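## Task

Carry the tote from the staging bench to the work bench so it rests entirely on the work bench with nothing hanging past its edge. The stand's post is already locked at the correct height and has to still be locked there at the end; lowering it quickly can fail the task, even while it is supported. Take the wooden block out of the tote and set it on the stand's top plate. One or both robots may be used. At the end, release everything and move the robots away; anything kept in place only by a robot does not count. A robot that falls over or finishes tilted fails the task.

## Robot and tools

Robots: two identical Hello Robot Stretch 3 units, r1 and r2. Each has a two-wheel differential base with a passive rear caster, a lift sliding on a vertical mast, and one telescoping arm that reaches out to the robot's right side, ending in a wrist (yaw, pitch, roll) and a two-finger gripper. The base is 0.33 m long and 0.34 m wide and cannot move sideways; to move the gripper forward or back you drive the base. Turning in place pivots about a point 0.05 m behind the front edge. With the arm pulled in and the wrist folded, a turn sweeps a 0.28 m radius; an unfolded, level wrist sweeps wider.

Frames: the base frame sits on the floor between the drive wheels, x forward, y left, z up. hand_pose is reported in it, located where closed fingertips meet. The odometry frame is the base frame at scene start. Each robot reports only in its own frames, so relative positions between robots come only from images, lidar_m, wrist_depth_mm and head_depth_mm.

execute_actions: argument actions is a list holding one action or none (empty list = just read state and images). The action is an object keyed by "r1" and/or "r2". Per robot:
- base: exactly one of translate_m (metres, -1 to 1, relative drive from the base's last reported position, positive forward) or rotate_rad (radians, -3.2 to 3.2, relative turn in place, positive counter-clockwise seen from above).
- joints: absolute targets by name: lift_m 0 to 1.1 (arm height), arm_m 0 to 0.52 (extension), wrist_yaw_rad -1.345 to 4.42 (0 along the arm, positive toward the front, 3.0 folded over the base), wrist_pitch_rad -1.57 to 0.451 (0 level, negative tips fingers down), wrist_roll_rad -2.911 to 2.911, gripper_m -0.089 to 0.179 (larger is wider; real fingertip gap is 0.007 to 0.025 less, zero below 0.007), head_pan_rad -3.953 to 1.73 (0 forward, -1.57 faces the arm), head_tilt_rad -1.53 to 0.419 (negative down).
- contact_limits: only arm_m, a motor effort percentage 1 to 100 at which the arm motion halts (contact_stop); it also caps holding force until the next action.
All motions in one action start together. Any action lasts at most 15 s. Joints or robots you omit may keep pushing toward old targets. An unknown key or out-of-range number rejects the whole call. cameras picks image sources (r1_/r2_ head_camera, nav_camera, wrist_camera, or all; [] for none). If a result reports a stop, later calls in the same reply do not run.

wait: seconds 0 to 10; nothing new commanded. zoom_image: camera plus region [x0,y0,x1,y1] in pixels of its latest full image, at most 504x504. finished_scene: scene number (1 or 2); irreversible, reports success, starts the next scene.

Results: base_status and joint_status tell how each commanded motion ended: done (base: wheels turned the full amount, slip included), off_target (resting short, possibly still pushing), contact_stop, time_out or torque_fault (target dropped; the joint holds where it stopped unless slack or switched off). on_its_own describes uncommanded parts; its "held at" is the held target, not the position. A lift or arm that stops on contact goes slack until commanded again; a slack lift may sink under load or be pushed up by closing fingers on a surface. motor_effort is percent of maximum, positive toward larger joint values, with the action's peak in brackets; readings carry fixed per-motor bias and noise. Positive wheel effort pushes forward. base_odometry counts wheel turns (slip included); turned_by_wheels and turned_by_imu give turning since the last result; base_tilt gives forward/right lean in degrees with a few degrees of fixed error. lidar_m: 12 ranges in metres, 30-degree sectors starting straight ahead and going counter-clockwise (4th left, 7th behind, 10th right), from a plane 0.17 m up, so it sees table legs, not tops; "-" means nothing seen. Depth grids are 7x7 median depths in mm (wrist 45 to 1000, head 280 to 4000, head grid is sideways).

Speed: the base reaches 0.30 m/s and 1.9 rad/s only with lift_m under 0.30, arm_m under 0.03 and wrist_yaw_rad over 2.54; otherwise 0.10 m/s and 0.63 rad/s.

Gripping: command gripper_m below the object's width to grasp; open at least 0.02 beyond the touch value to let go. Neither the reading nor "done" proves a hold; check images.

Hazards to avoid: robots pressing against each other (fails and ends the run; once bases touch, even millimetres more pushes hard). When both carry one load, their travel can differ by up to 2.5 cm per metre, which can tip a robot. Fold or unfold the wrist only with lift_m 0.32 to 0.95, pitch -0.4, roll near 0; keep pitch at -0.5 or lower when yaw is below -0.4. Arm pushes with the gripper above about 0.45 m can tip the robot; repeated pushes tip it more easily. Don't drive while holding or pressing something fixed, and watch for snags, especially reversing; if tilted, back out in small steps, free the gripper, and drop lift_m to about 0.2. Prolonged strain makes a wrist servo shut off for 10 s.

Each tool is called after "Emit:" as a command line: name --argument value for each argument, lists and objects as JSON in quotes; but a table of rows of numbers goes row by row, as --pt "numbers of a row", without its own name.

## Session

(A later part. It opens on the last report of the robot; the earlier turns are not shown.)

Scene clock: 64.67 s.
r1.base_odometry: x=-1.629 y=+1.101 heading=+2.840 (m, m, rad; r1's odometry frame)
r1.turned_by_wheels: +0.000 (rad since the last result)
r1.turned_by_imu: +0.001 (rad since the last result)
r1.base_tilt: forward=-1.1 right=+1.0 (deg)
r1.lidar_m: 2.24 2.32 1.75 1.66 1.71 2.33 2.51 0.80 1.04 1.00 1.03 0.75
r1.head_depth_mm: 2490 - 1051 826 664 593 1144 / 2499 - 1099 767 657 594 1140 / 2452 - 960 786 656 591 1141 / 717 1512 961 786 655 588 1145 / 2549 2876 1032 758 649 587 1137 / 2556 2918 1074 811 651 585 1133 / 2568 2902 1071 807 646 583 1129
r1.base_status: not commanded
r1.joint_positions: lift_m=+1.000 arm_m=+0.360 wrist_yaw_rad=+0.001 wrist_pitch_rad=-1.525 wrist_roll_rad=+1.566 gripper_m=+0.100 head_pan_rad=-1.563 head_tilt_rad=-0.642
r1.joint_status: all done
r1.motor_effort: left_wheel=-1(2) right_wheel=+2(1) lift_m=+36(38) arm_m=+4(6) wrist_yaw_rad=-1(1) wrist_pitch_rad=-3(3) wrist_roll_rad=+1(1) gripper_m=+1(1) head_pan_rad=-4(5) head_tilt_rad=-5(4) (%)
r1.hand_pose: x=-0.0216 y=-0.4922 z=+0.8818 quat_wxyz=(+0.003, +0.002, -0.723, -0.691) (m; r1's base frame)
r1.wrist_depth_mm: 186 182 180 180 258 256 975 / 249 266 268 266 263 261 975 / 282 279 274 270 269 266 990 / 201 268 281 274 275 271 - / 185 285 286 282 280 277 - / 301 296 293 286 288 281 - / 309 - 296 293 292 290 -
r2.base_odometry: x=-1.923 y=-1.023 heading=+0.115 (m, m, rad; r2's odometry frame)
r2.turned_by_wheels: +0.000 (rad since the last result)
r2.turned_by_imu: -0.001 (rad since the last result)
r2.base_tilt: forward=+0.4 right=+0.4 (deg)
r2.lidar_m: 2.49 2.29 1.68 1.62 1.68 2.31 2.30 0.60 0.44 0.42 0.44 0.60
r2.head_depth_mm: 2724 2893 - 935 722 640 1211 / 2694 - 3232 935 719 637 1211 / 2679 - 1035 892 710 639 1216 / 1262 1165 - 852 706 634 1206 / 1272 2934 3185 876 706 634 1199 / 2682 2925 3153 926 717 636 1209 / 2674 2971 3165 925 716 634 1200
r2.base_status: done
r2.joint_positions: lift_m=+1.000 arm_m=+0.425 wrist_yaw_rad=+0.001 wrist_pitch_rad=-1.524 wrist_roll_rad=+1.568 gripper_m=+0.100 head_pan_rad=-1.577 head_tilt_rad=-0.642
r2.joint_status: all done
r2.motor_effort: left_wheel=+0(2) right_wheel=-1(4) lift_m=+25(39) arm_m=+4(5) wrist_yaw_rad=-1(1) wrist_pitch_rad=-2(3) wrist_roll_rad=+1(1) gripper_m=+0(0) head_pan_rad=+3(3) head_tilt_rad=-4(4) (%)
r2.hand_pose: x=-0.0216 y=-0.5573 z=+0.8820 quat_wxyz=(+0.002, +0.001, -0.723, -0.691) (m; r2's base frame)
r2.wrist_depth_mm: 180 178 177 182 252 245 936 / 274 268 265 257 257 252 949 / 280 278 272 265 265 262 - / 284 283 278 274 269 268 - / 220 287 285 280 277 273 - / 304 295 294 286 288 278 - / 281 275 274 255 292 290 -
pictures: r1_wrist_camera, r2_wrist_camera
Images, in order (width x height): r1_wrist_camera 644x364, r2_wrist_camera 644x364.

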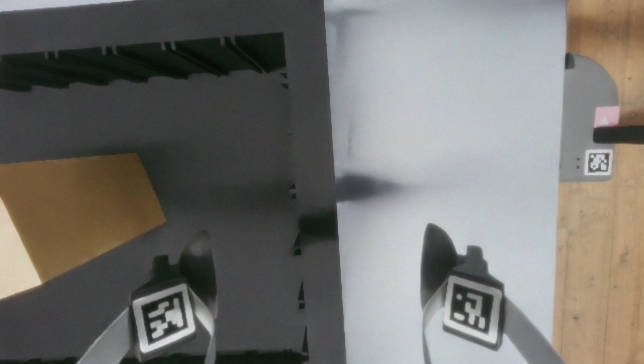

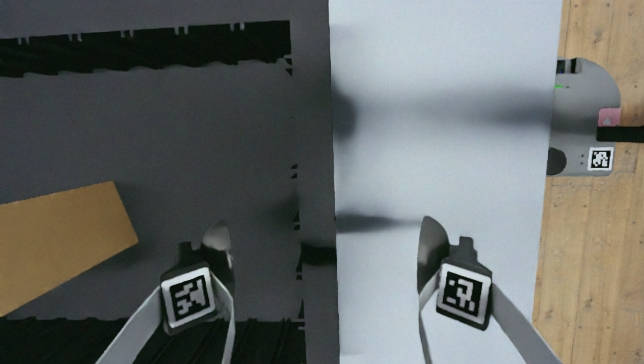

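Emit:
execute_actions --actions '[{"r1":{"joints":{"gripper_m":0.075,"lift_m":0.945}},"r2":{"joints":{"gripper_m":0.075,"lift_m":0.945}}}]' --cameras '["r1_wrist_camera","r2_wrist_camera"]'

Emit:
execute_actions --actions '[{"r1":{"joints":{"gripper_m":-0.035,"arm_m":0.368}},"r2":{"joints":{"gripper_m":-0.035,"arm_m":0.433}}}]' --cameras '["r1_wrist_camera","r2_wrist_camera"]'

Emit:
execute_actions --actions '[{"r1":{"joints":{"lift_m":1.03}},"r2":{"joints":{"lift_m":1.03}}}]' --cameras '["r1_wrist_camera","r2_wrist_camera","r1_head_camera"]'

Scene clock: 69.37 s.
r1.base_odometry: x=-1.629 y=+1.101 heading=+2.840 (m, m, rad; r1's odometry frame)
r1.turned_by_wheels: +0.000 (rad since the last result)
r1.turned_by_imu: +0.001 (rad since the last result)
r1.base_tilt: forward=-1.1 right=+1.0 (deg)
r1.lidar_m: 2.25 2.32 1.75 1.66 1.71 2.33 2.52 0.80 1.04 1.00 1.03 0.75
r1.head_depth_mm: 2567 2836 - 798 647 594 1148 / 2572 2797 1052 758 659 591 1144 / 2562 2717 - 783 659 590 1137 / 906 819 1599 787 648 588 1138 / 2503 2910 1029 758 653 587 1141 / 2571 2867 1079 811 648 586 1133 / 2542 2912 1069 805 649 581 1131
r1.base_status: not commanded
r1.joint_positions: lift_m=+0.945 arm_m=+0.360 wrist_yaw_rad=+0.001 wrist_pitch_rad=-1.525 wrist_roll_rad=+1.566 gripper_m=+0.075 head_pan_rad=-1.563 head_tilt_rad=-0.642
r1.joint_status: all done
r1.motor_effort: left_wheel=-1(1) right_wheel=+2(1) lift_m=+36(38) arm_m=+4(3) wrist_yaw_rad=-1(1) wrist_pitch_rad=-3(3) wrist_roll_rad=+1(1) gripper_m=+0(80) head_pan_rad=-4(5) head_tilt_rad=-5(3) (%)
r1.hand_pose: x=-0.0216 y=-0.4922 z=+0.8268 quat_wxyz=(+0.003, +0.002, -0.723, -0.691) (m; r1's base frame)
r1.wrist_depth_mm: 152 154 153 206 207 204 202 / 220 217 215 128 211 209 206 / 224 221 219 131 215 212 209 / 200 225 224 134 220 216 214 / 186 230 227 137 223 221 219 / 239 236 230 139 230 224 225 / 245 241 238 142 233 230 229
r2.base_odometry: x=-1.923 y=-1.023 heading=+0.115 (m, m, rad; r2's odometry frame)
r2.turned_by_wheels: +0.000 (rad since the last result)
r2.turned_by_imu: -0.001 (rad since the last result)
r2.base_tilt: forward=+0.3 right=+0.5 (deg)
r2.lidar_m: 2.49 2.29 1.68 1.62 1.68 2.31 2.30 0.60 0.44 0.42 0.44 0.60
r2.head_depth_mm: 2689 2965 3282 - 700 640 1207 / 2712 2938 - 879 719 637 1207 / 2683 2927 - 887 710 637 1212 / 1311 867 2354 854 702 634 1202 / 2514 2966 3192 873 705 638 1207 / 2651 2994 3144 929 718 636 1200 / 2693 2949 3178 923 714 632 1200
r2.base_status: not commanded
r2.joint_positions: lift_m=+0.945 arm_m=+0.425 wrist_yaw_rad=+0.001 wrist_pitch_rad=-1.524 wrist_roll_rad=+1.568 gripper_m=+0.075 head_pan_rad=-1.577 head_tilt_rad=-0.642
r2.joint_status: all done
r2.motor_effort: left_wheel=+1(1) right_wheel=-1(1) lift_m=+25(26) arm_m=+4(4) wrist_yaw_rad=-1(1) wrist_pitch_rad=-2(3) wrist_roll_rad=+1(1) gripper_m=+0(77) head_pan_rad=+3(3) head_tilt_rad=-4(4) (%)
r2.hand_pose: x=-0.0216 y=-0.5573 z=+0.8270 quat_wxyz=(+0.002, +0.001, -0.723, -0.691) (m; r2's base frame)
r2.wrist_depth_mm: 168 165 169 121 200 196 195 / 216 214 209 124 206 202 199 / 221 219 215 127 210 207 204 / 229 227 221 131 216 213 210 / 219 231 227 135 220 217 977 / 241 238 - 228 229 223 990 / 250 243 242 142 235 228 -
pictures: r1_wrist_camera, r2_wrist_camera
Images, in order (width x height): r1_wrist_camera 644x364, r2_wrist_camera 644x364.

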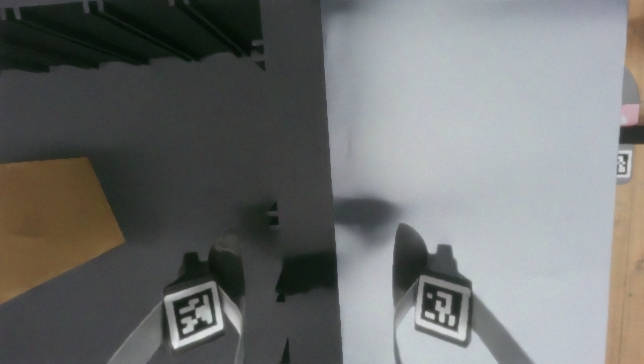

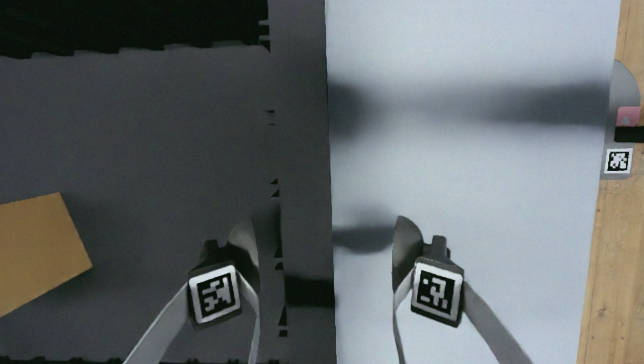

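Scene clock: 70.93 s.
r1.base_odometry: x=-1.629 y=+1.101 heading=+2.840 (m, m, rad; r1's odometry frame)
r1.turned_by_wheels: +0.000 (rad since the last result)
r1.turned_by_imu: +0.000 (rad since the last result)
r1.base_tilt: forward=-1.0 right=+0.9 (deg)
r1.lidar_m: 2.24 2.32 1.75 1.66 1.71 2.34 2.52 0.80 1.04 1.00 1.03 0.75
r1.head_depth_mm: 2548 2822 - 798 644 596 1153 / 2556 2783 1044 748 660 591 1150 / 2538 2723 - 783 657 590 1136 / 1064 809 1586 785 653 588 1138 / 2486 2881 1028 759 654 586 1139 / 2548 2850 1071 809 650 586 1133 / 2562 2902 1068 805 649 582 1133
r1.base_status: not commanded
r1.joint_positions: lift_m=+0.945 arm_m=+0.368 wrist_yaw_rad=+0.001 wrist_pitch_rad=-1.526 wrist_roll_rad=+1.566 gripper_m=-0.034 head_pan_rad=-1.563 head_tilt_rad=-0.642
r1.joint_status: all done
r1.motor_effort: left_wheel=-1(2) right_wheel=+2(1) lift_m=+39(39) arm_m=+4(5) wrist_yaw_rad=-1(1) wrist_pitch_rad=-2(5) wrist_roll_rad=+1(1) gripper_m=-20(97) head_pan_rad=-5(5) head_tilt_rad=-5(3) (%)
r1.hand_pose: x=-0.0216 y=-0.4999 z=+0.8267 quat_wxyz=(+0.003, +0.002, -0.723, -0.691) (m; r1's base frame)
r1.wrist_depth_mm: 143 153 160 125 207 205 202 / 220 217 214 128 210 208 205 / 224 221 218 130 214 212 210 / 193 224 223 133 219 216 214 / 181 228 227 135 224 221 218 / 237 236 232 138 227 226 224 / 243 241 237 141 235 230 228
r2.base_odometry: x=-1.923 y=-1.023 heading=+0.115 (m, m, rad; r2's odometry frame)
r2.turned_by_wheels: +0.000 (rad since the last result)
r2.turned_by_imu: +0.000 (rad since the last result)
r2.base_tilt: forward=+0.4 right=+0.4 (deg)
r2.lidar_m: 2.49 2.29 1.68 1.62 1.69 2.31 2.30 0.60 0.44 0.42 0.44 0.60
r2.head_depth_mm: 2683 2987 3295 - 698 637 1210 / 2678 2906 - 877 722 636 1212 / 2711 2882 - 890 715 636 1203 / 1335 860 1674 853 705 636 1203 / 2536 2887 3165 873 700 635 1209 / 2667 2966 3156 928 718 634 1195 / 2660 2950 3142 922 715 633 1199
r2.base_status: not commanded
r2.joint_positions: lift_m=+0.945 arm_m=+0.433 wrist_yaw_rad=+0.002 wrist_pitch_rad=-1.520 wrist_roll_rad=+1.564 gripper_m=-0.034 head_pan_rad=-1.577 head_tilt_rad=-0.642
r2.joint_status: all done
r2.motor_effort: left_wheel=+1(1) right_wheel=-1(1) lift_m=+28(28) arm_m=+3(4) wrist_yaw_rad=-2(2) wrist_pitch_rad=-3(6) wrist_roll_rad=+3(3) gripper_m=-27(100) head_pan_rad=+3(3) head_tilt_rad=-4(4) (%)
r2.hand_pose: x=-0.0216 y=-0.5663 z=+0.8268 quat_wxyz=(+0.003, +0.003, -0.724, -0.689) (m; r2's base frame)
r2.wrist_depth_mm: 169 172 180 120 200 195 193 / 217 213 211 123 203 201 198 / 223 219 214 127 211 206 202 / 228 226 221 130 214 211 209 / 213 232 226 132 221 217 216 / 222 239 233 136 226 223 222 / 251 245 241 141 235 228 -
pictures: r1_wrist_camera, r2_wrist_camera
Images, in order (width x height): r1_wrist_camera 644x364, r2_wrist_camera 644x364.

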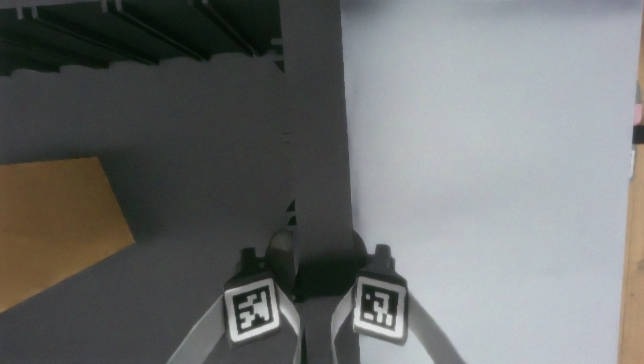

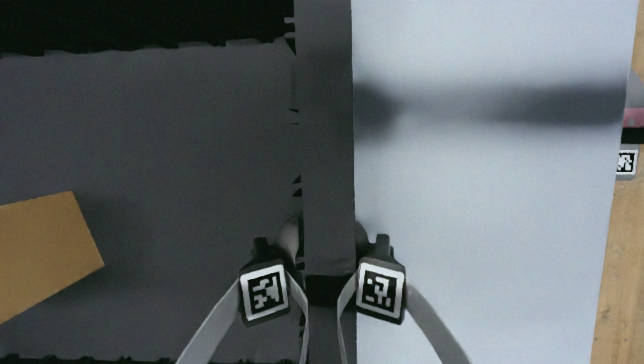

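Scene clock: 72.53 s.
r1.base_odometry: x=-1.629 y=+1.101 heading=+2.840 (m, m, rad; r1's odometry frame)
r1.turned_by_wheels: +0.000 (rad since the last result)
r1.turned_by_imu: +0.000 (rad since the last result)
r1.base_tilt: forward=-1.1 right=+0.9 (deg)
r1.lidar_m: 2.24 2.33 1.75 1.67 1.71 2.34 2.52 0.80 1.04 1.00 1.03 0.75
r1.head_depth_mm: - 3004 1100 825 662 594 1138 / - 2996 1007 743 658 593 1144 / - - 812 634 656 589 1147 / 696 1472 811 632 655 590 1138 / 2522 2790 807 613 653 585 1145 / 2562 2860 1074 809 651 585 1139 / 2550 2867 1067 809 647 582 1130
r1.base_status: not commanded
r1.joint_positions: lift_m=+1.030 arm_m=+0.368 wrist_yaw_rad=+0.001 wrist_pitch_rad=-1.526 wrist_roll_rad=+1.566 gripper_m=-0.034 head_pan_rad=-1.563 head_tilt_rad=-0.642
r1.joint_status: all done
r1.motor_effort: left_wheel=-1(1) right_wheel=+1(1) lift_m=+50(51) arm_m=+4(4) wrist_yaw_rad=-2(1) wrist_pitch_rad=-2(2) wrist_roll_rad=+1(1) gripper_m=-20(20) head_pan_rad=-4(5) head_tilt_rad=-4(4) (%)
r1.hand_pose: x=-0.0216 y=-0.4999 z=+0.9113 quat_wxyz=(+0.003, +0.002, -0.723, -0.691) (m; r1's base frame)
r1.wrist_depth_mm: 146 149 153 139 287 284 - / 209 215 224 139 293 291 - / 236 233 229 139 298 294 - / 200 232 229 139 305 300 - / 183 230 229 138 311 308 - / 235 233 230 138 316 312 - / 235 233 228 138 326 319 -
r2.base_odometry: x=-1.923 y=-1.023 heading=+0.115 (m, m, rad; r2's odometry frame)
r2.turned_by_wheels: +0.000 (rad since the last result)
r2.turned_by_imu: +0.000 (rad since the last result)
r2.base_tilt: forward=+0.2 right=+0.4 (deg)
r2.lidar_m: 2.48 2.30 1.68 1.62 1.68 2.31 2.30 0.60 0.44 0.42 0.44 0.60
r2.head_depth_mm: 2673 - 3079 933 722 638 1209 / 2637 3120 3225 829 723 637 1206 / 2629 - 965 678 719 637 1200 / 1140 1490 - 695 720 637 1211 / 1257 2953 1111 711 717 633 1202 / 2674 2976 3204 921 716 634 1202 / 2637 3003 3135 926 716 633 1198
r2.base_status: not commanded
r2.joint_positions: lift_m=+1.030 arm_m=+0.433 wrist_yaw_rad=+0.002 wrist_pitch_rad=-1.521 wrist_roll_rad=+1.564 gripper_m=-0.028 head_pan_rad=-1.577 head_tilt_rad=-0.642
r2.joint_status: all done
r2.on_its_own: gripper_m is held at -0.029, not at your -0.035, by its stall guard, which is still easing
r2.motor_effort: left_wheel=+1(1) right_wheel=-1(1) lift_m=+49(51) arm_m=+3(3) wrist_yaw_rad=-2(2) wrist_pitch_rad=-4(4) wrist_roll_rad=+3(3) gripper_m=-23(27) head_pan_rad=+3(3) head_tilt_rad=-4(4) (%)
r2.hand_pose: x=-0.0216 y=-0.5662 z=+0.9111 quat_wxyz=(+0.003, +0.003, -0.724, -0.689) (m; r2's base frame)
r2.wrist_depth_mm: 194 192 188 107 278 274 968 / 204 201 197 113 287 280 - / 214 210 208 119 292 288 - / 221 221 218 125 299 297 - / 211 233 228 130 308 307 - / 250 248 241 136 315 312 - / 261 255 250 166 326 327 -
pictures: r1_head_camera (sideways: a quarter turn clockwise sets it upright), r1_wrist_camera, r2_wrist_camera
Images, in order (width x height): r1_head_camera 896x504, r1_wrist_camera 644x364, r2_wrist_camera 644x364.

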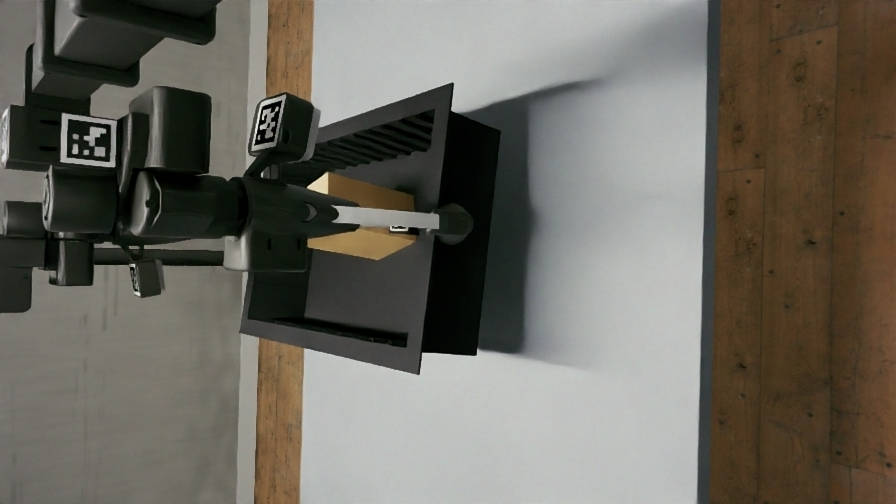

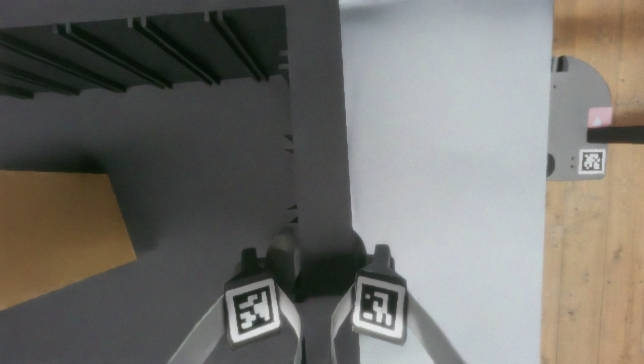

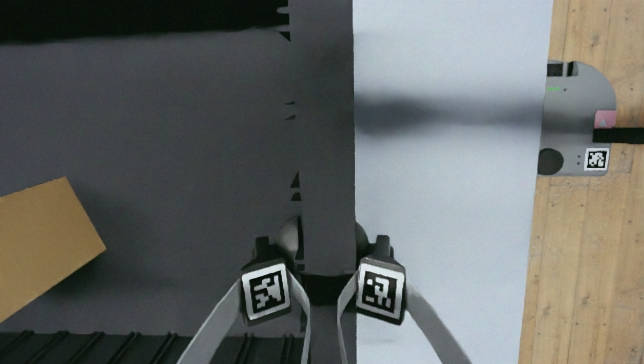

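Emit:
execute_actions --actions '[{"r1":{"joints":{"lift_m":0.965}},"r2":{"joints":{"lift_m":0.965}}}]' --cameras '["r1_head_camera"]'

Emit:
execute_actions --actions '[{"r1":{"joints":{"lift_m":0.946}},"r2":{"joints":{"lift_m":0.946}}}]' --cameras '["r1_head_camera"]'

Emit:
execute_actions --actions '[{"r1":{"joints":{"gripper_m":0.07}},"r2":{"joints":{"gripper_m":0.07}}}]' --cameras '[]'

Emit:
execute_actions --actions '[{"r1":{"base":{"translate_m":-0.018},"joints":{"lift_m":0.94}},"r2":{"base":{"translate_m":0.018},"joints":{"lift_m":0.94}}}]' --cameras '[]'

Emit:
execute_actions --actions '[{"r1":{"joints":{"gripper_m":-0.035}},"r2":{"joints":{"gripper_m":-0.03}}}]' --cameras '[]'

Emit:
execute_actions --actions '[{"r1":{"joints":{"lift_m":1.0}},"r2":{"joints":{"lift_m":1.0}}}]' --cameras '["r1_wrist_camera","r2_wrist_camera","r1_head_camera"]'

Scene clock: 81.93 s.
r1.base_odometry: x=-1.629 y=+1.101 heading=+2.840 (m, m, rad; r1's odometry frame)
r1.turned_by_wheels: +0.000 (rad since the last result)
r1.turned_by_imu: +0.001 (rad since the last result)
r1.base_tilt: forward=-1.1 right=+1.0 (deg)
r1.lidar_m: 2.25 2.31 1.74 1.67 1.71 2.35 2.52 0.80 1.04 1.00 1.03 0.75
r1.head_depth_mm: 2549 2761 - 827 662 593 1148 / 2545 - 1098 762 659 593 1144 / 2527 - 925 767 656 590 1137 / 740 825 944 763 657 589 1138 / 2504 2888 942 669 651 585 1131 / 2569 2894 1066 814 649 586 1133 / 2552 2865 1065 805 648 582 1131
r1.base_status: not commanded
r1.joint_positions: lift_m=+0.965 arm_m=+0.368 wrist_yaw_rad=+0.001 wrist_pitch_rad=-1.526 wrist_roll_rad=+1.566 gripper_m=-0.034 head_pan_rad=-1.563 head_tilt_rad=-0.642
r1.joint_status: all done
r1.motor_effort: left_wheel=-2(2) right_wheel=+2(2) lift_m=+40(43) arm_m=+3(4) wrist_yaw_rad=-2(1) wrist_pitch_rad=-3(2) wrist_roll_rad=+1(1) gripper_m=-20(20) head_pan_rad=-5(4) head_tilt_rad=-5(5) (%)
r1.hand_pose: x=-0.0216 y=-0.4999 z=+0.8466 quat_wxyz=(+0.003, +0.002, -0.723, -0.691) (m; r1's base frame)
r1.wrist_depth_mm: 146 149 154 138 226 223 222 / 209 217 224 139 230 228 226 / 234 232 229 139 234 231 229 / 197 231 228 139 239 235 235 / 183 231 227 138 244 240 240 / 235 232 229 138 248 245 - / 235 232 229 139 256 250 -
r2.base_odometry: x=-1.923 y=-1.023 heading=+0.115 (m, m, rad; r2's odometry frame)
r2.turned_by_wheels: +0.000 (rad since the last result)
r2.turned_by_imu: -0.001 (rad since the last result)
r2.base_tilt: forward=+0.4 right=+0.5 (deg)
r2.lidar_m: 2.49 2.29 1.68 1.62 1.69 2.31 2.30 0.60 0.44 0.42 0.44 0.60
r2.head_depth_mm: 2685 3013 - 862 699 639 1208 / 2703 2924 3069 858 720 635 1198 / 2690 2889 - 843 713 638 1214 / 1328 840 - 840 704 638 1204 / 2570 2941 3180 838 704 633 1201 / 2642 2950 3179 927 716 633 1204 / 2652 2977 3169 921 715 633 1202
r2.base_status: not commanded
r2.joint_positions: lift_m=+0.965 arm_m=+0.433 wrist_yaw_rad=+0.002 wrist_pitch_rad=-1.521 wrist_roll_rad=+1.564 gripper_m=-0.022 head_pan_rad=-1.577 head_tilt_rad=-0.642
r2.joint_status: all done
r2.on_its_own: gripper_m is held at -0.023, not at your -0.035, by its stall guard, which is not easing now
r2.motor_effort: left_wheel=+1(1) right_wheel=-1(1) lift_m=+28(42) arm_m=+3(3) wrist_yaw_rad=-2(2) wrist_pitch_rad=-3(3) wrist_roll_rad=+3(3) gripper_m=-21(21) head_pan_rad=+3(3) head_tilt_rad=-5(4) (%)
r2.hand_pose: x=-0.0216 y=-0.5662 z=+0.8468 quat_wxyz=(+0.003, +0.003, -0.724, -0.689) (m; r2's base frame)
r2.wrist_depth_mm: 195 192 189 108 218 214 212 / 205 201 198 113 223 220 217 / 215 212 208 119 230 225 222 / 221 223 220 125 236 232 231 / 209 232 227 130 240 238 965 / 252 248 241 136 247 244 - / 261 255 250 166 257 250 -
pictures: r1_head_camera (sideways: a quarter turn clockwise sets it upright)
Images, in order (width x height): r1_head_camera 896x504.

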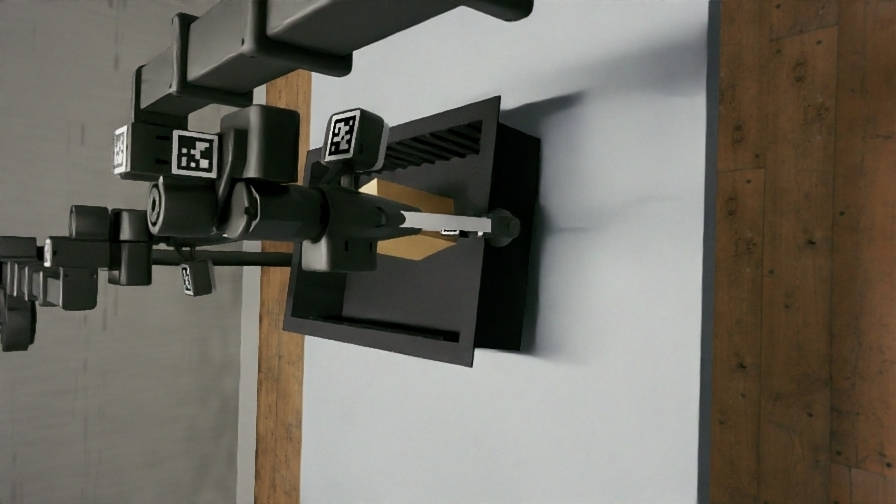

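Scene clock: 82.83 s.
r1.base_odometry: x=-1.629 y=+1.101 heading=+2.840 (m, m, rad; r1's odometry frame)
r1.turned_by_wheels: +0.000 (rad since the last result)
r1.turned_by_imu: +0.000 (rad since the last result)
r1.base_tilt: forward=-1.0 right=+0.9 (deg)
r1.lidar_m: 2.25 2.32 1.75 1.66 1.72 2.34 2.52 0.80 1.04 1.00 1.03 0.75
r1.head_depth_mm: 2514 2830 - 798 645 594 1149 / 2557 2752 1049 744 659 592 1144 / 2594 2682 - 784 657 589 1140 / 903 809 1599 784 654 589 1138 / 2457 2901 1028 758 654 589 1136 / 2587 2851 1074 809 652 586 1132 / 2548 2844 1065 805 648 582 1132
r1.base_status: not commanded
r1.joint_positions: lift_m=+0.946 arm_m=+0.368 wrist_yaw_rad=+0.001 wrist_pitch_rad=-1.526 wrist_roll_rad=+1.566 gripper_m=-0.034 head_pan_rad=-1.563 head_tilt_rad=-0.642
r1.joint_status: all done
r1.motor_effort: left_wheel=+0(2) right_wheel=+1(1) lift_m=+39(43) arm_m=+4(3) wrist_yaw_rad=-1(1) wrist_pitch_rad=-3(3) wrist_roll_rad=+1(1) gripper_m=-19(20) head_pan_rad=-5(5) head_tilt_rad=-5(4) (%)
r1.hand_pose: x=-0.0216 y=-0.5000 z=+0.8277 quat_wxyz=(+0.003, +0.002, -0.723, -0.691) (m; r1's base frame)
r1.wrist_depth_mm: 143 153 160 126 208 205 202 / 220 217 214 129 211 209 206 / 225 222 218 131 216 214 210 / 193 225 223 133 219 218 215 / 181 229 227 135 225 222 220 / 239 236 234 138 228 226 224 / 245 240 237 142 235 230 229
r2.base_odometry: x=-1.923 y=-1.023 heading=+0.115 (m, m, rad; r2's odometry frame)
r2.turned_by_wheels: +0.000 (rad since the last result)
r2.turned_by_imu: +0.000 (rad since the last result)
r2.base_tilt: forward=+0.2 right=+0.5 (deg)
r2.lidar_m: 2.49 2.29 1.68 1.62 1.69 2.31 2.30 0.60 0.44 0.42 0.44 0.60
r2.head_depth_mm: 2702 3025 3315 - 699 640 1208 / 2672 2896 - 896 720 636 1204 / 2707 2870 - 888 708 635 1212 / 1325 857 2360 855 705 635 1201 / 2544 2927 3169 875 705 635 1198 / 2706 2968 3176 926 716 636 1203 / 2663 2992 3140 923 714 633 1205
r2.base_status: not commanded
r2.joint_positions: lift_m=+0.946 arm_m=+0.433 wrist_yaw_rad=+0.002 wrist_pitch_rad=-1.521 wrist_roll_rad=+1.564 gripper_m=-0.022 head_pan_rad=-1.577 head_tilt_rad=-0.642
r2.joint_status: all done
r2.on_its_own: gripper_m is held at -0.023, not at your -0.035, by its stall guard, which is not easing now
r2.motor_effort: left_wheel=+1(1) right_wheel=-1(1) lift_m=+28(26) arm_m=+3(3) wrist_yaw_rad=-2(2) wrist_pitch_rad=-4(4) wrist_roll_rad=+3(3) gripper_m=-21(21) head_pan_rad=+3(4) head_tilt_rad=-5(4) (%)
r2.hand_pose: x=-0.0216 y=-0.5662 z=+0.8278 quat_wxyz=(+0.003, +0.003, -0.724, -0.689) (m; r2's base frame)
r2.wrist_depth_mm: 169 174 180 120 201 197 194 / 217 215 210 124 206 202 200 / 222 218 215 126 210 207 205 / 228 226 222 130 216 212 209 / 213 230 226 133 222 217 217 / 219 239 235 137 227 223 224 / 251 248 241 168 235 230 -
pictures: r1_head_camera (sideways: a quarter turn clockwise sets it upright)
Images, in order (width x height): r1_head_camera 896x504.

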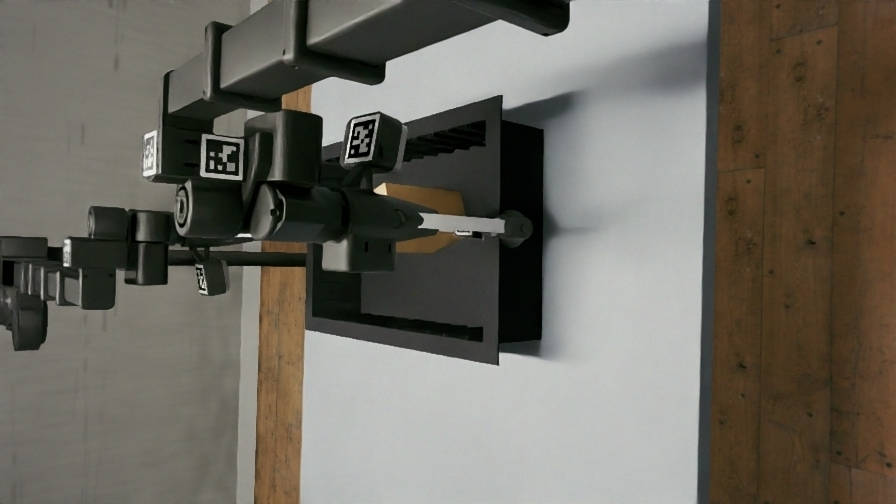

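Scene clock: 84.37 s.
r1.base_odometry: x=-1.629 y=+1.101 heading=+2.840 (m, m, rad; r1's odometry frame)
r1.turned_by_wheels: +0.000 (rad since the last result)
r1.turned_by_imu: +0.000 (rad since the last result)
r1.base_tilt: forward=-1.0 right=+1.0 (deg)
r1.lidar_m: 2.24 2.32 1.74 1.66 1.71 2.34 2.51 0.80 1.04 1.00 1.03 0.75
r1.head_depth_mm: 2564 2813 - 797 645 594 1144 / 2543 2717 1049 749 660 592 1142 / 2547 2735 - 781 655 592 1144 / 903 811 1594 789 657 589 1140 / 2475 2901 1030 758 655 588 1137 / 2553 2883 1075 808 649 586 1133 / 2588 2925 1068 808 648 583 1132
r1.base_status: not commanded
r1.joint_positions: lift_m=+0.946 arm_m=+0.368 wrist_yaw_rad=+0.001 wrist_pitch_rad=-1.523 wrist_roll_rad=+1.566 gripper_m=+0.070 head_pan_rad=-1.563 head_tilt_rad=-0.642
r1.joint_status: all done
r1.motor_effort: left_wheel=-1(2) right_wheel=+1(1) lift_m=+39(39) arm_m=+4(4) wrist_yaw_rad=-2(1) wrist_pitch_rad=-4(6) wrist_roll_rad=+2(1) gripper_m=+0(80) head_pan_rad=-5(5) head_tilt_rad=-4(4) (%)
r1.hand_pose: x=-0.0216 y=-0.5005 z=+0.8277 quat_wxyz=(+0.003, +0.002, -0.723, -0.690) (m; r1's base frame)
r1.wrist_depth_mm: 143 153 161 126 207 206 202 / 222 218 214 129 211 208 206 / 226 222 220 131 216 213 211 / 192 226 224 134 220 217 215 / 181 231 227 136 224 221 219 / 240 238 232 140 - 226 224 / 245 244 239 143 235 229 229
r2.base_odometry: x=-1.923 y=-1.023 heading=+0.115 (m, m, rad; r2's odometry frame)
r2.turned_by_wheels: +0.000 (rad since the last result)
r2.turned_by_imu: +0.000 (rad since the last result)
r2.base_tilt: forward=+0.2 right=+0.5 (deg)
r2.lidar_m: 2.49 2.29 1.69 1.62 1.68 2.32 2.30 0.60 0.44 0.42 0.44 0.60
r2.head_depth_mm: 2651 2969 3210 - 697 639 1211 / 2702 2984 - 896 720 637 1211 / 2697 2927 - 888 710 636 1209 / 1321 860 2377 853 696 634 1203 / 2556 2919 3130 874 704 634 1200 / 2656 2977 3184 927 716 635 1203 / 2645 2965 3155 918 714 634 1193
r2.base_status: not commanded
r2.joint_positions: lift_m=+0.946 arm_m=+0.433 wrist_yaw_rad=+0.002 wrist_pitch_rad=-1.523 wrist_roll_rad=+1.565 gripper_m=+0.070 head_pan_rad=-1.577 head_tilt_rad=-0.642
r2.joint_status: all done
r2.motor_effort: left_wheel=+1(1) right_wheel=-1(1) lift_m=+28(28) arm_m=+3(3) wrist_yaw_rad=-2(2) wrist_pitch_rad=-3(4) wrist_roll_rad=+2(3) gripper_m=-1(79) head_pan_rad=+3(3) head_tilt_rad=-5(4) (%)
r2.hand_pose: x=-0.0216 y=-0.5657 z=+0.8278 quat_wxyz=(+0.003, +0.002, -0.724, -0.690) (m; r2's base frame)
r2.wrist_depth_mm: 168 172 178 121 201 197 194 / 218 214 210 124 206 202 199 / 224 220 217 127 212 207 204 / 229 227 221 131 217 213 211 / 213 234 228 134 220 219 217 / 220 241 - 139 230 223 - / 250 249 242 143 234 229 -
pictures: none
No camera images: the call's "cameras" was empty. Leave "cameras" out to get every camera's image.

Scene clock: 85.43 s.
r1.base_odometry: x=-1.612 y=+1.096 heading=+2.840 (m, m, rad; r1's odometry frame)
r1.turned_by_wheels: +0.000 (rad since the last result)
r1.turned_by_imu: +0.000 (rad since the last result)
r1.base_tilt: forward=-1.0 right=+0.9 (deg)
r1.lidar_m: 2.26 2.33 1.75 1.66 1.71 2.35 2.50 0.79 1.04 1.00 1.03 0.76
r1.head_depth_mm: 2555 2867 - 787 644 593 1151 / 2525 2760 1051 797 660 595 1152 / 2571 2749 - 785 658 588 1144 / 1027 816 1579 765 651 588 1146 / 2429 2933 986 781 652 587 1143 / 2538 2865 1071 806 649 585 1132 / 2571 2910 1072 809 647 580 1130
r1.base_status: done
r1.joint_positions: lift_m=+0.940 arm_m=+0.368 wrist_yaw_rad=+0.001 wrist_pitch_rad=-1.524 wrist_roll_rad=+1.566 gripper_m=+0.070 head_pan_rad=-1.563 head_tilt_rad=-0.642
r1.joint_status: all done
r1.motor_effort: left_wheel=+0(8) right_wheel=+2(3) lift_m=+35(35) arm_m=+4(4) wrist_yaw_rad=-1(1) wrist_pitch_rad=-3(4) wrist_roll_rad=+1(1) gripper_m=+0(1) head_pan_rad=-5(5) head_tilt_rad=-3(5) (%)
r1.hand_pose: x=-0.0216 y=-0.5005 z=+0.8218 quat_wxyz=(+0.003, +0.002, -0.723, -0.691) (m; r1's base frame)
r1.wrist_depth_mm: 125 123 122 121 202 200 197 / 166 169 193 122 205 203 201 / 219 216 214 126 210 207 204 / 223 222 218 128 214 212 208 / 186 225 222 130 217 215 212 / 179 230 226 133 - 220 217 / 239 236 232 137 228 224 221
r2.base_odometry: x=-1.905 y=-1.021 heading=+0.115 (m, m, rad; r2's odometry frame)
r2.turned_by_wheels: +0.000 (rad since the last result)
r2.turned_by_imu: +0.000 (rad since the last result)
r2.base_tilt: forward=+0.2 right=+0.5 (deg)
r2.lidar_m: 2.47 2.29 1.68 1.62 1.69 2.32 2.32 0.60 0.44 0.42 0.44 0.60
r2.head_depth_mm: 2685 3015 3259 - 709 639 1209 / 2692 2964 - 823 724 638 1210 / 2674 2904 1013 886 709 636 1206 / 1331 855 1672 853 696 636 1206 / 2585 2903 3169 883 702 637 1206 / 2661 2951 3154 922 718 636 1201 / 2632 2947 3184 924 714 634 1203
r2.base_status: done
r2.joint_positions: lift_m=+0.940 arm_m=+0.433 wrist_yaw_rad=+0.002 wrist_pitch_rad=-1.523 wrist_roll_rad=+1.565 gripper_m=+0.070 head_pan_rad=-1.577 head_tilt_rad=-0.642
r2.joint_status: all done
r2.motor_effort: left_wheel=+1(5) right_wheel=-1(3) lift_m=+24(24) arm_m=+3(3) wrist_yaw_rad=-2(2) wrist_pitch_rad=-3(3) wrist_roll_rad=+2(2) gripper_m=+0(0) head_pan_rad=+3(4) head_tilt_rad=-4(4) (%)
r2.hand_pose: x=-0.0216 y=-0.5656 z=+0.8220 quat_wxyz=(+0.003, +0.002, -0.724, -0.690) (m; r2's base frame)
r2.wrist_depth_mm: 207 203 199 116 196 191 189 / 212 208 206 119 200 197 194 / 217 214 210 122 204 201 197 / 218 220 216 125 210 207 204 / 208 226 222 128 215 212 210 / 238 232 - 132 224 217 216 / 241 237 231 136 228 223 -
pictures: none
No camera images: the call's "cameras" was empty. Leave "cameras" out to get every camera's image.

Scene clock: 86.97 s.
r1.base_odometry: x=-1.612 y=+1.096 heading=+2.840 (m, m, rad; r1's odometry frame)
r1.turned_by_wheels: +0.000 (rad since the last result)
r1.turned_by_imu: +0.000 (rad since the last result)
r1.base_tilt: forward=-1.0 right=+1.0 (deg)
r1.lidar_m: 2.26 2.34 1.75 1.66 1.71 2.34 2.50 0.78 1.04 1.00 1.03 0.76
r1.head_depth_mm: 2540 2874 - 787 643 595 1144 / 2549 2781 1045 798 659 595 1146 / 2563 2703 - 785 660 590 1143 / 1006 818 1617 768 652 587 1140 / 2462 2880 989 779 654 584 1134 / 2540 2891 1073 808 650 585 1132 / 2590 2899 1060 806 647 581 1136
r1.base_status: not commanded
r1.joint_positions: lift_m=+0.940 arm_m=+0.368 wrist_yaw_rad=+0.002 wrist_pitch_rad=-1.527 wrist_roll_rad=+1.564 gripper_m=-0.034 head_pan_rad=-1.563 head_tilt_rad=-0.642
r1.joint_status: all done
r1.motor_effort: left_wheel=-1(1) right_wheel=+1(2) lift_m=+38(38) arm_m=+3(4) wrist_yaw_rad=-3(2) wrist_pitch_rad=-2(6) wrist_roll_rad=+2(2) gripper_m=-21(97) head_pan_rad=-4(5) head_tilt_rad=-4(4) (%)
r1.hand_pose: x=-0.0216 y=-0.4996 z=+0.8217 quat_wxyz=(+0.003, +0.003, -0.722, -0.692) (m; r1's base frame)
r1.wrist_depth_mm: 124 122 121 120 202 199 198 / 170 170 196 122 206 203 201 / 219 215 213 125 211 207 205 / 221 220 217 127 215 212 209 / 186 223 222 129 218 215 213 / 178 230 226 132 222 220 218 / 239 235 232 135 229 225 223
r2.base_odometry: x=-1.905 y=-1.021 heading=+0.115 (m, m, rad; r2's odometry frame)
r2.turned_by_wheels: +0.000 (rad since the last result)
r2.turned_by_imu: +0.000 (rad since the last result)
r2.base_tilt: forward=+0.5 right=+0.6 (deg)
r2.lidar_m: 2.47 2.29 1.68 1.62 1.68 2.30 2.32 0.60 0.44 0.42 0.44 0.60
r2.head_depth_mm: 2670 2963 3251 - 712 639 1209 / 2653 2933 - 822 723 637 1211 / 2657 2909 1013 888 712 635 1213 / 1331 858 1676 852 706 636 1213 / 2609 2911 3110 887 705 635 1208 / 2614 2960 3192 925 714 636 1206 / 2680 2976 3157 921 715 633 1199
r2.base_status: not commanded
r2.joint_positions: lift_m=+0.940 arm_m=+0.433 wrist_yaw_rad=-0.001 wrist_pitch_rad=-1.525 wrist_roll_rad=+1.574 gripper_m=-0.029 head_pan_rad=-1.577 head_tilt_rad=-0.642
r2.joint_status: all done
r2.motor_effort: left_wheel=+1(1) right_wheel=-1(1) lift_m=+28(27) arm_m=+3(3) wrist_yaw_rad=+2(2) wrist_pitch_rad=-2(4) wrist_roll_rad=-2(2) gripper_m=-26(97) head_pan_rad=+3(3) head_tilt_rad=-5(4) (%)
r2.hand_pose: x=-0.0215 y=-0.5650 z=+0.8219 quat_wxyz=(-0.001, -0.002, -0.723, -0.691) (m; r2's base frame)
r2.wrist_depth_mm: 206 203 199 116 194 192 189 / 212 208 203 118 200 196 194 / 217 213 210 121 204 201 199 / 221 220 216 124 211 207 204 / 210 223 220 127 215 213 212 / 237 231 228 130 220 218 217 / 240 236 231 135 229 225 -
pictures: none
No camera images: the call's "cameras" was empty. Leave "cameras" out to get every camera's image.

Scene clock: 88.33 s.
r1.base_odometry: x=-1.612 y=+1.096 heading=+2.840 (m, m, rad; r1's odometry frame)
r1.turned_by_wheels: +0.000 (rad since the last result)
r1.turned_by_imu: +0.000 (rad since the last result)
r1.base_tilt: forward=-1.1 right=+0.9 (deg)
r1.lidar_m: 2.27 2.34 1.75 1.66 1.71 2.34 2.50 0.78 1.04 1.00 1.03 0.76
r1.head_depth_mm: 2516 - 1051 826 662 595 1148 / 2486 2978 1098 770 660 593 1147 / 2480 - 869 686 658 590 1136 / 720 1532 889 649 653 587 1136 / 2560 2892 901 686 651 586 1134 / 2556 2885 1072 781 650 583 1133 / 2546 2943 1066 804 647 583 1131
r1.base_status: not commanded
r1.joint_positions: lift_m=+1.000 arm_m=+0.368 wrist_yaw_rad=+0.002 wrist_pitch_rad=-1.527 wrist_roll_rad=+1.564 gripper_m=-0.031 head_pan_rad=-1.563 head_tilt_rad=-0.642
r1.joint_status: all done
r1.motor_effort: left_wheel=+0(1) right_wheel=+1(1) lift_m=+50(53) arm_m=+4(4) wrist_yaw_rad=-3(3) wrist_pitch_rad=-2(2) wrist_roll_rad=+2(2) gripper_m=-19(20) head_pan_rad=-4(4) head_tilt_rad=-5(3) (%)
r1.hand_pose: x=-0.0216 y=-0.4996 z=+0.8813 quat_wxyz=(+0.003, +0.003, -0.722, -0.692) (m; r1's base frame)
r1.wrist_depth_mm: 113 112 111 111 259 256 959 / 202 201 199 115 265 260 981 / 211 209 207 120 269 266 628 / 211 217 214 124 274 270 - / 184 224 223 128 280 276 - / 178 237 234 133 284 282 - / 250 246 247 141 293 286 -
r2.base_odometry: x=-1.905 y=-1.021 heading=+0.115 (m, m, rad; r2's odometry frame)
r2.turned_by_wheels: +0.000 (rad since the last result)
r2.turned_by_imu: +0.000 (rad since the last result)
r2.base_tilt: forward=+0.4 right=+0.4 (deg)
r2.lidar_m: 2.47 2.29 1.68 1.62 1.68 2.32 2.32 0.60 0.44 0.42 0.44 0.60
r2.head_depth_mm: 2674 2895 - 936 723 638 1214 / 2705 - 3146 812 721 637 1208 / 2670 - 3264 843 709 636 1208 / 1260 1163 - 821 718 634 1209 / 1263 2915 3039 807 718 636 1207 / 2679 3011 3189 924 718 635 1198 / 2679 2950 3118 923 715 634 1199
r2.base_status: not commanded
r2.joint_positions: lift_m=+1.000 arm_m=+0.433 wrist_yaw_rad=-0.001 wrist_pitch_rad=-1.525 wrist_roll_rad=+1.573 gripper_m=-0.023 head_pan_rad=-1.577 head_tilt_rad=-0.642
r2.joint_status: all done
r2.on_its_own: gripper_m is held at -0.024, not at your -0.030, by its stall guard, which is still easing
r2.motor_effort: left_wheel=+1(1) right_wheel=-1(1) lift_m=+49(52) arm_m=+3(3) wrist_yaw_rad=+2(2) wrist_pitch_rad=-2(2) wrist_roll_rad=-2(2) gripper_m=-23(26) head_pan_rad=+3(4) head_tilt_rad=-4(3) (%)
r2.hand_pose: x=-0.0215 y=-0.5650 z=+0.8812 quat_wxyz=(-0.001, -0.001, -0.723, -0.691) (m; r2's base frame)
r2.wrist_depth_mm: 194 196 201 127 250 247 951 / 225 222 218 128 256 253 952 / 227 224 220 129 262 259 965 / 227 225 221 129 269 265 - / 212 226 222 130 276 274 - / 231 227 224 131 284 279 - / 233 229 224 132 293 287 -
pictures: r1_head_camera (sideways: a quarter turn clockwise sets it upright), r1_wrist_camera, r2_wrist_camera
Images, in order (width x height): r1_head_camera 896x504, r1_wrist_camera 644x364, r2_wrist_camera 644x364.

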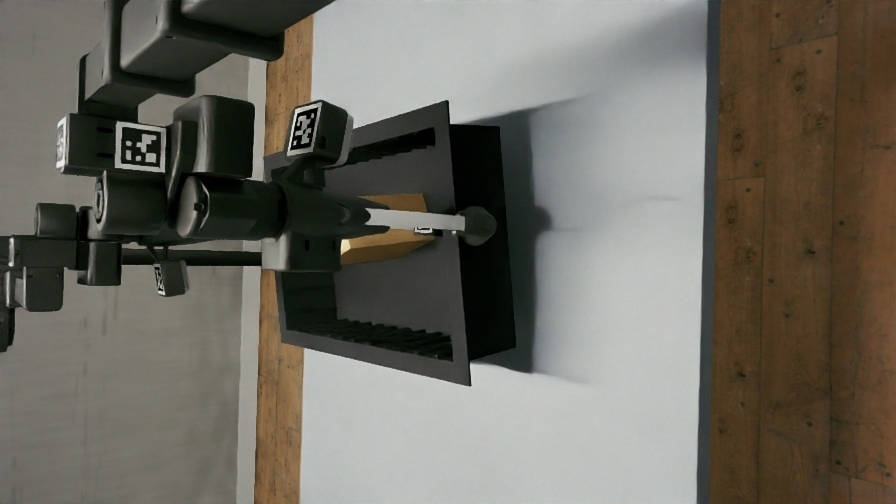

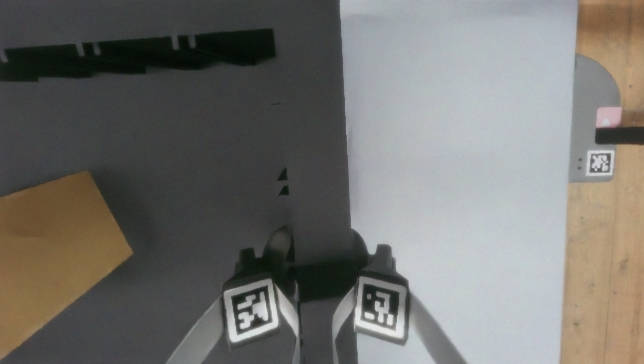

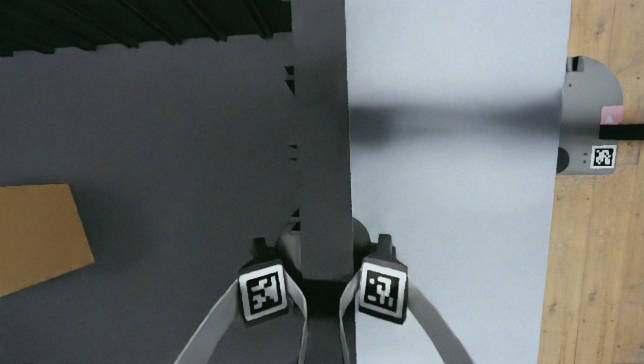

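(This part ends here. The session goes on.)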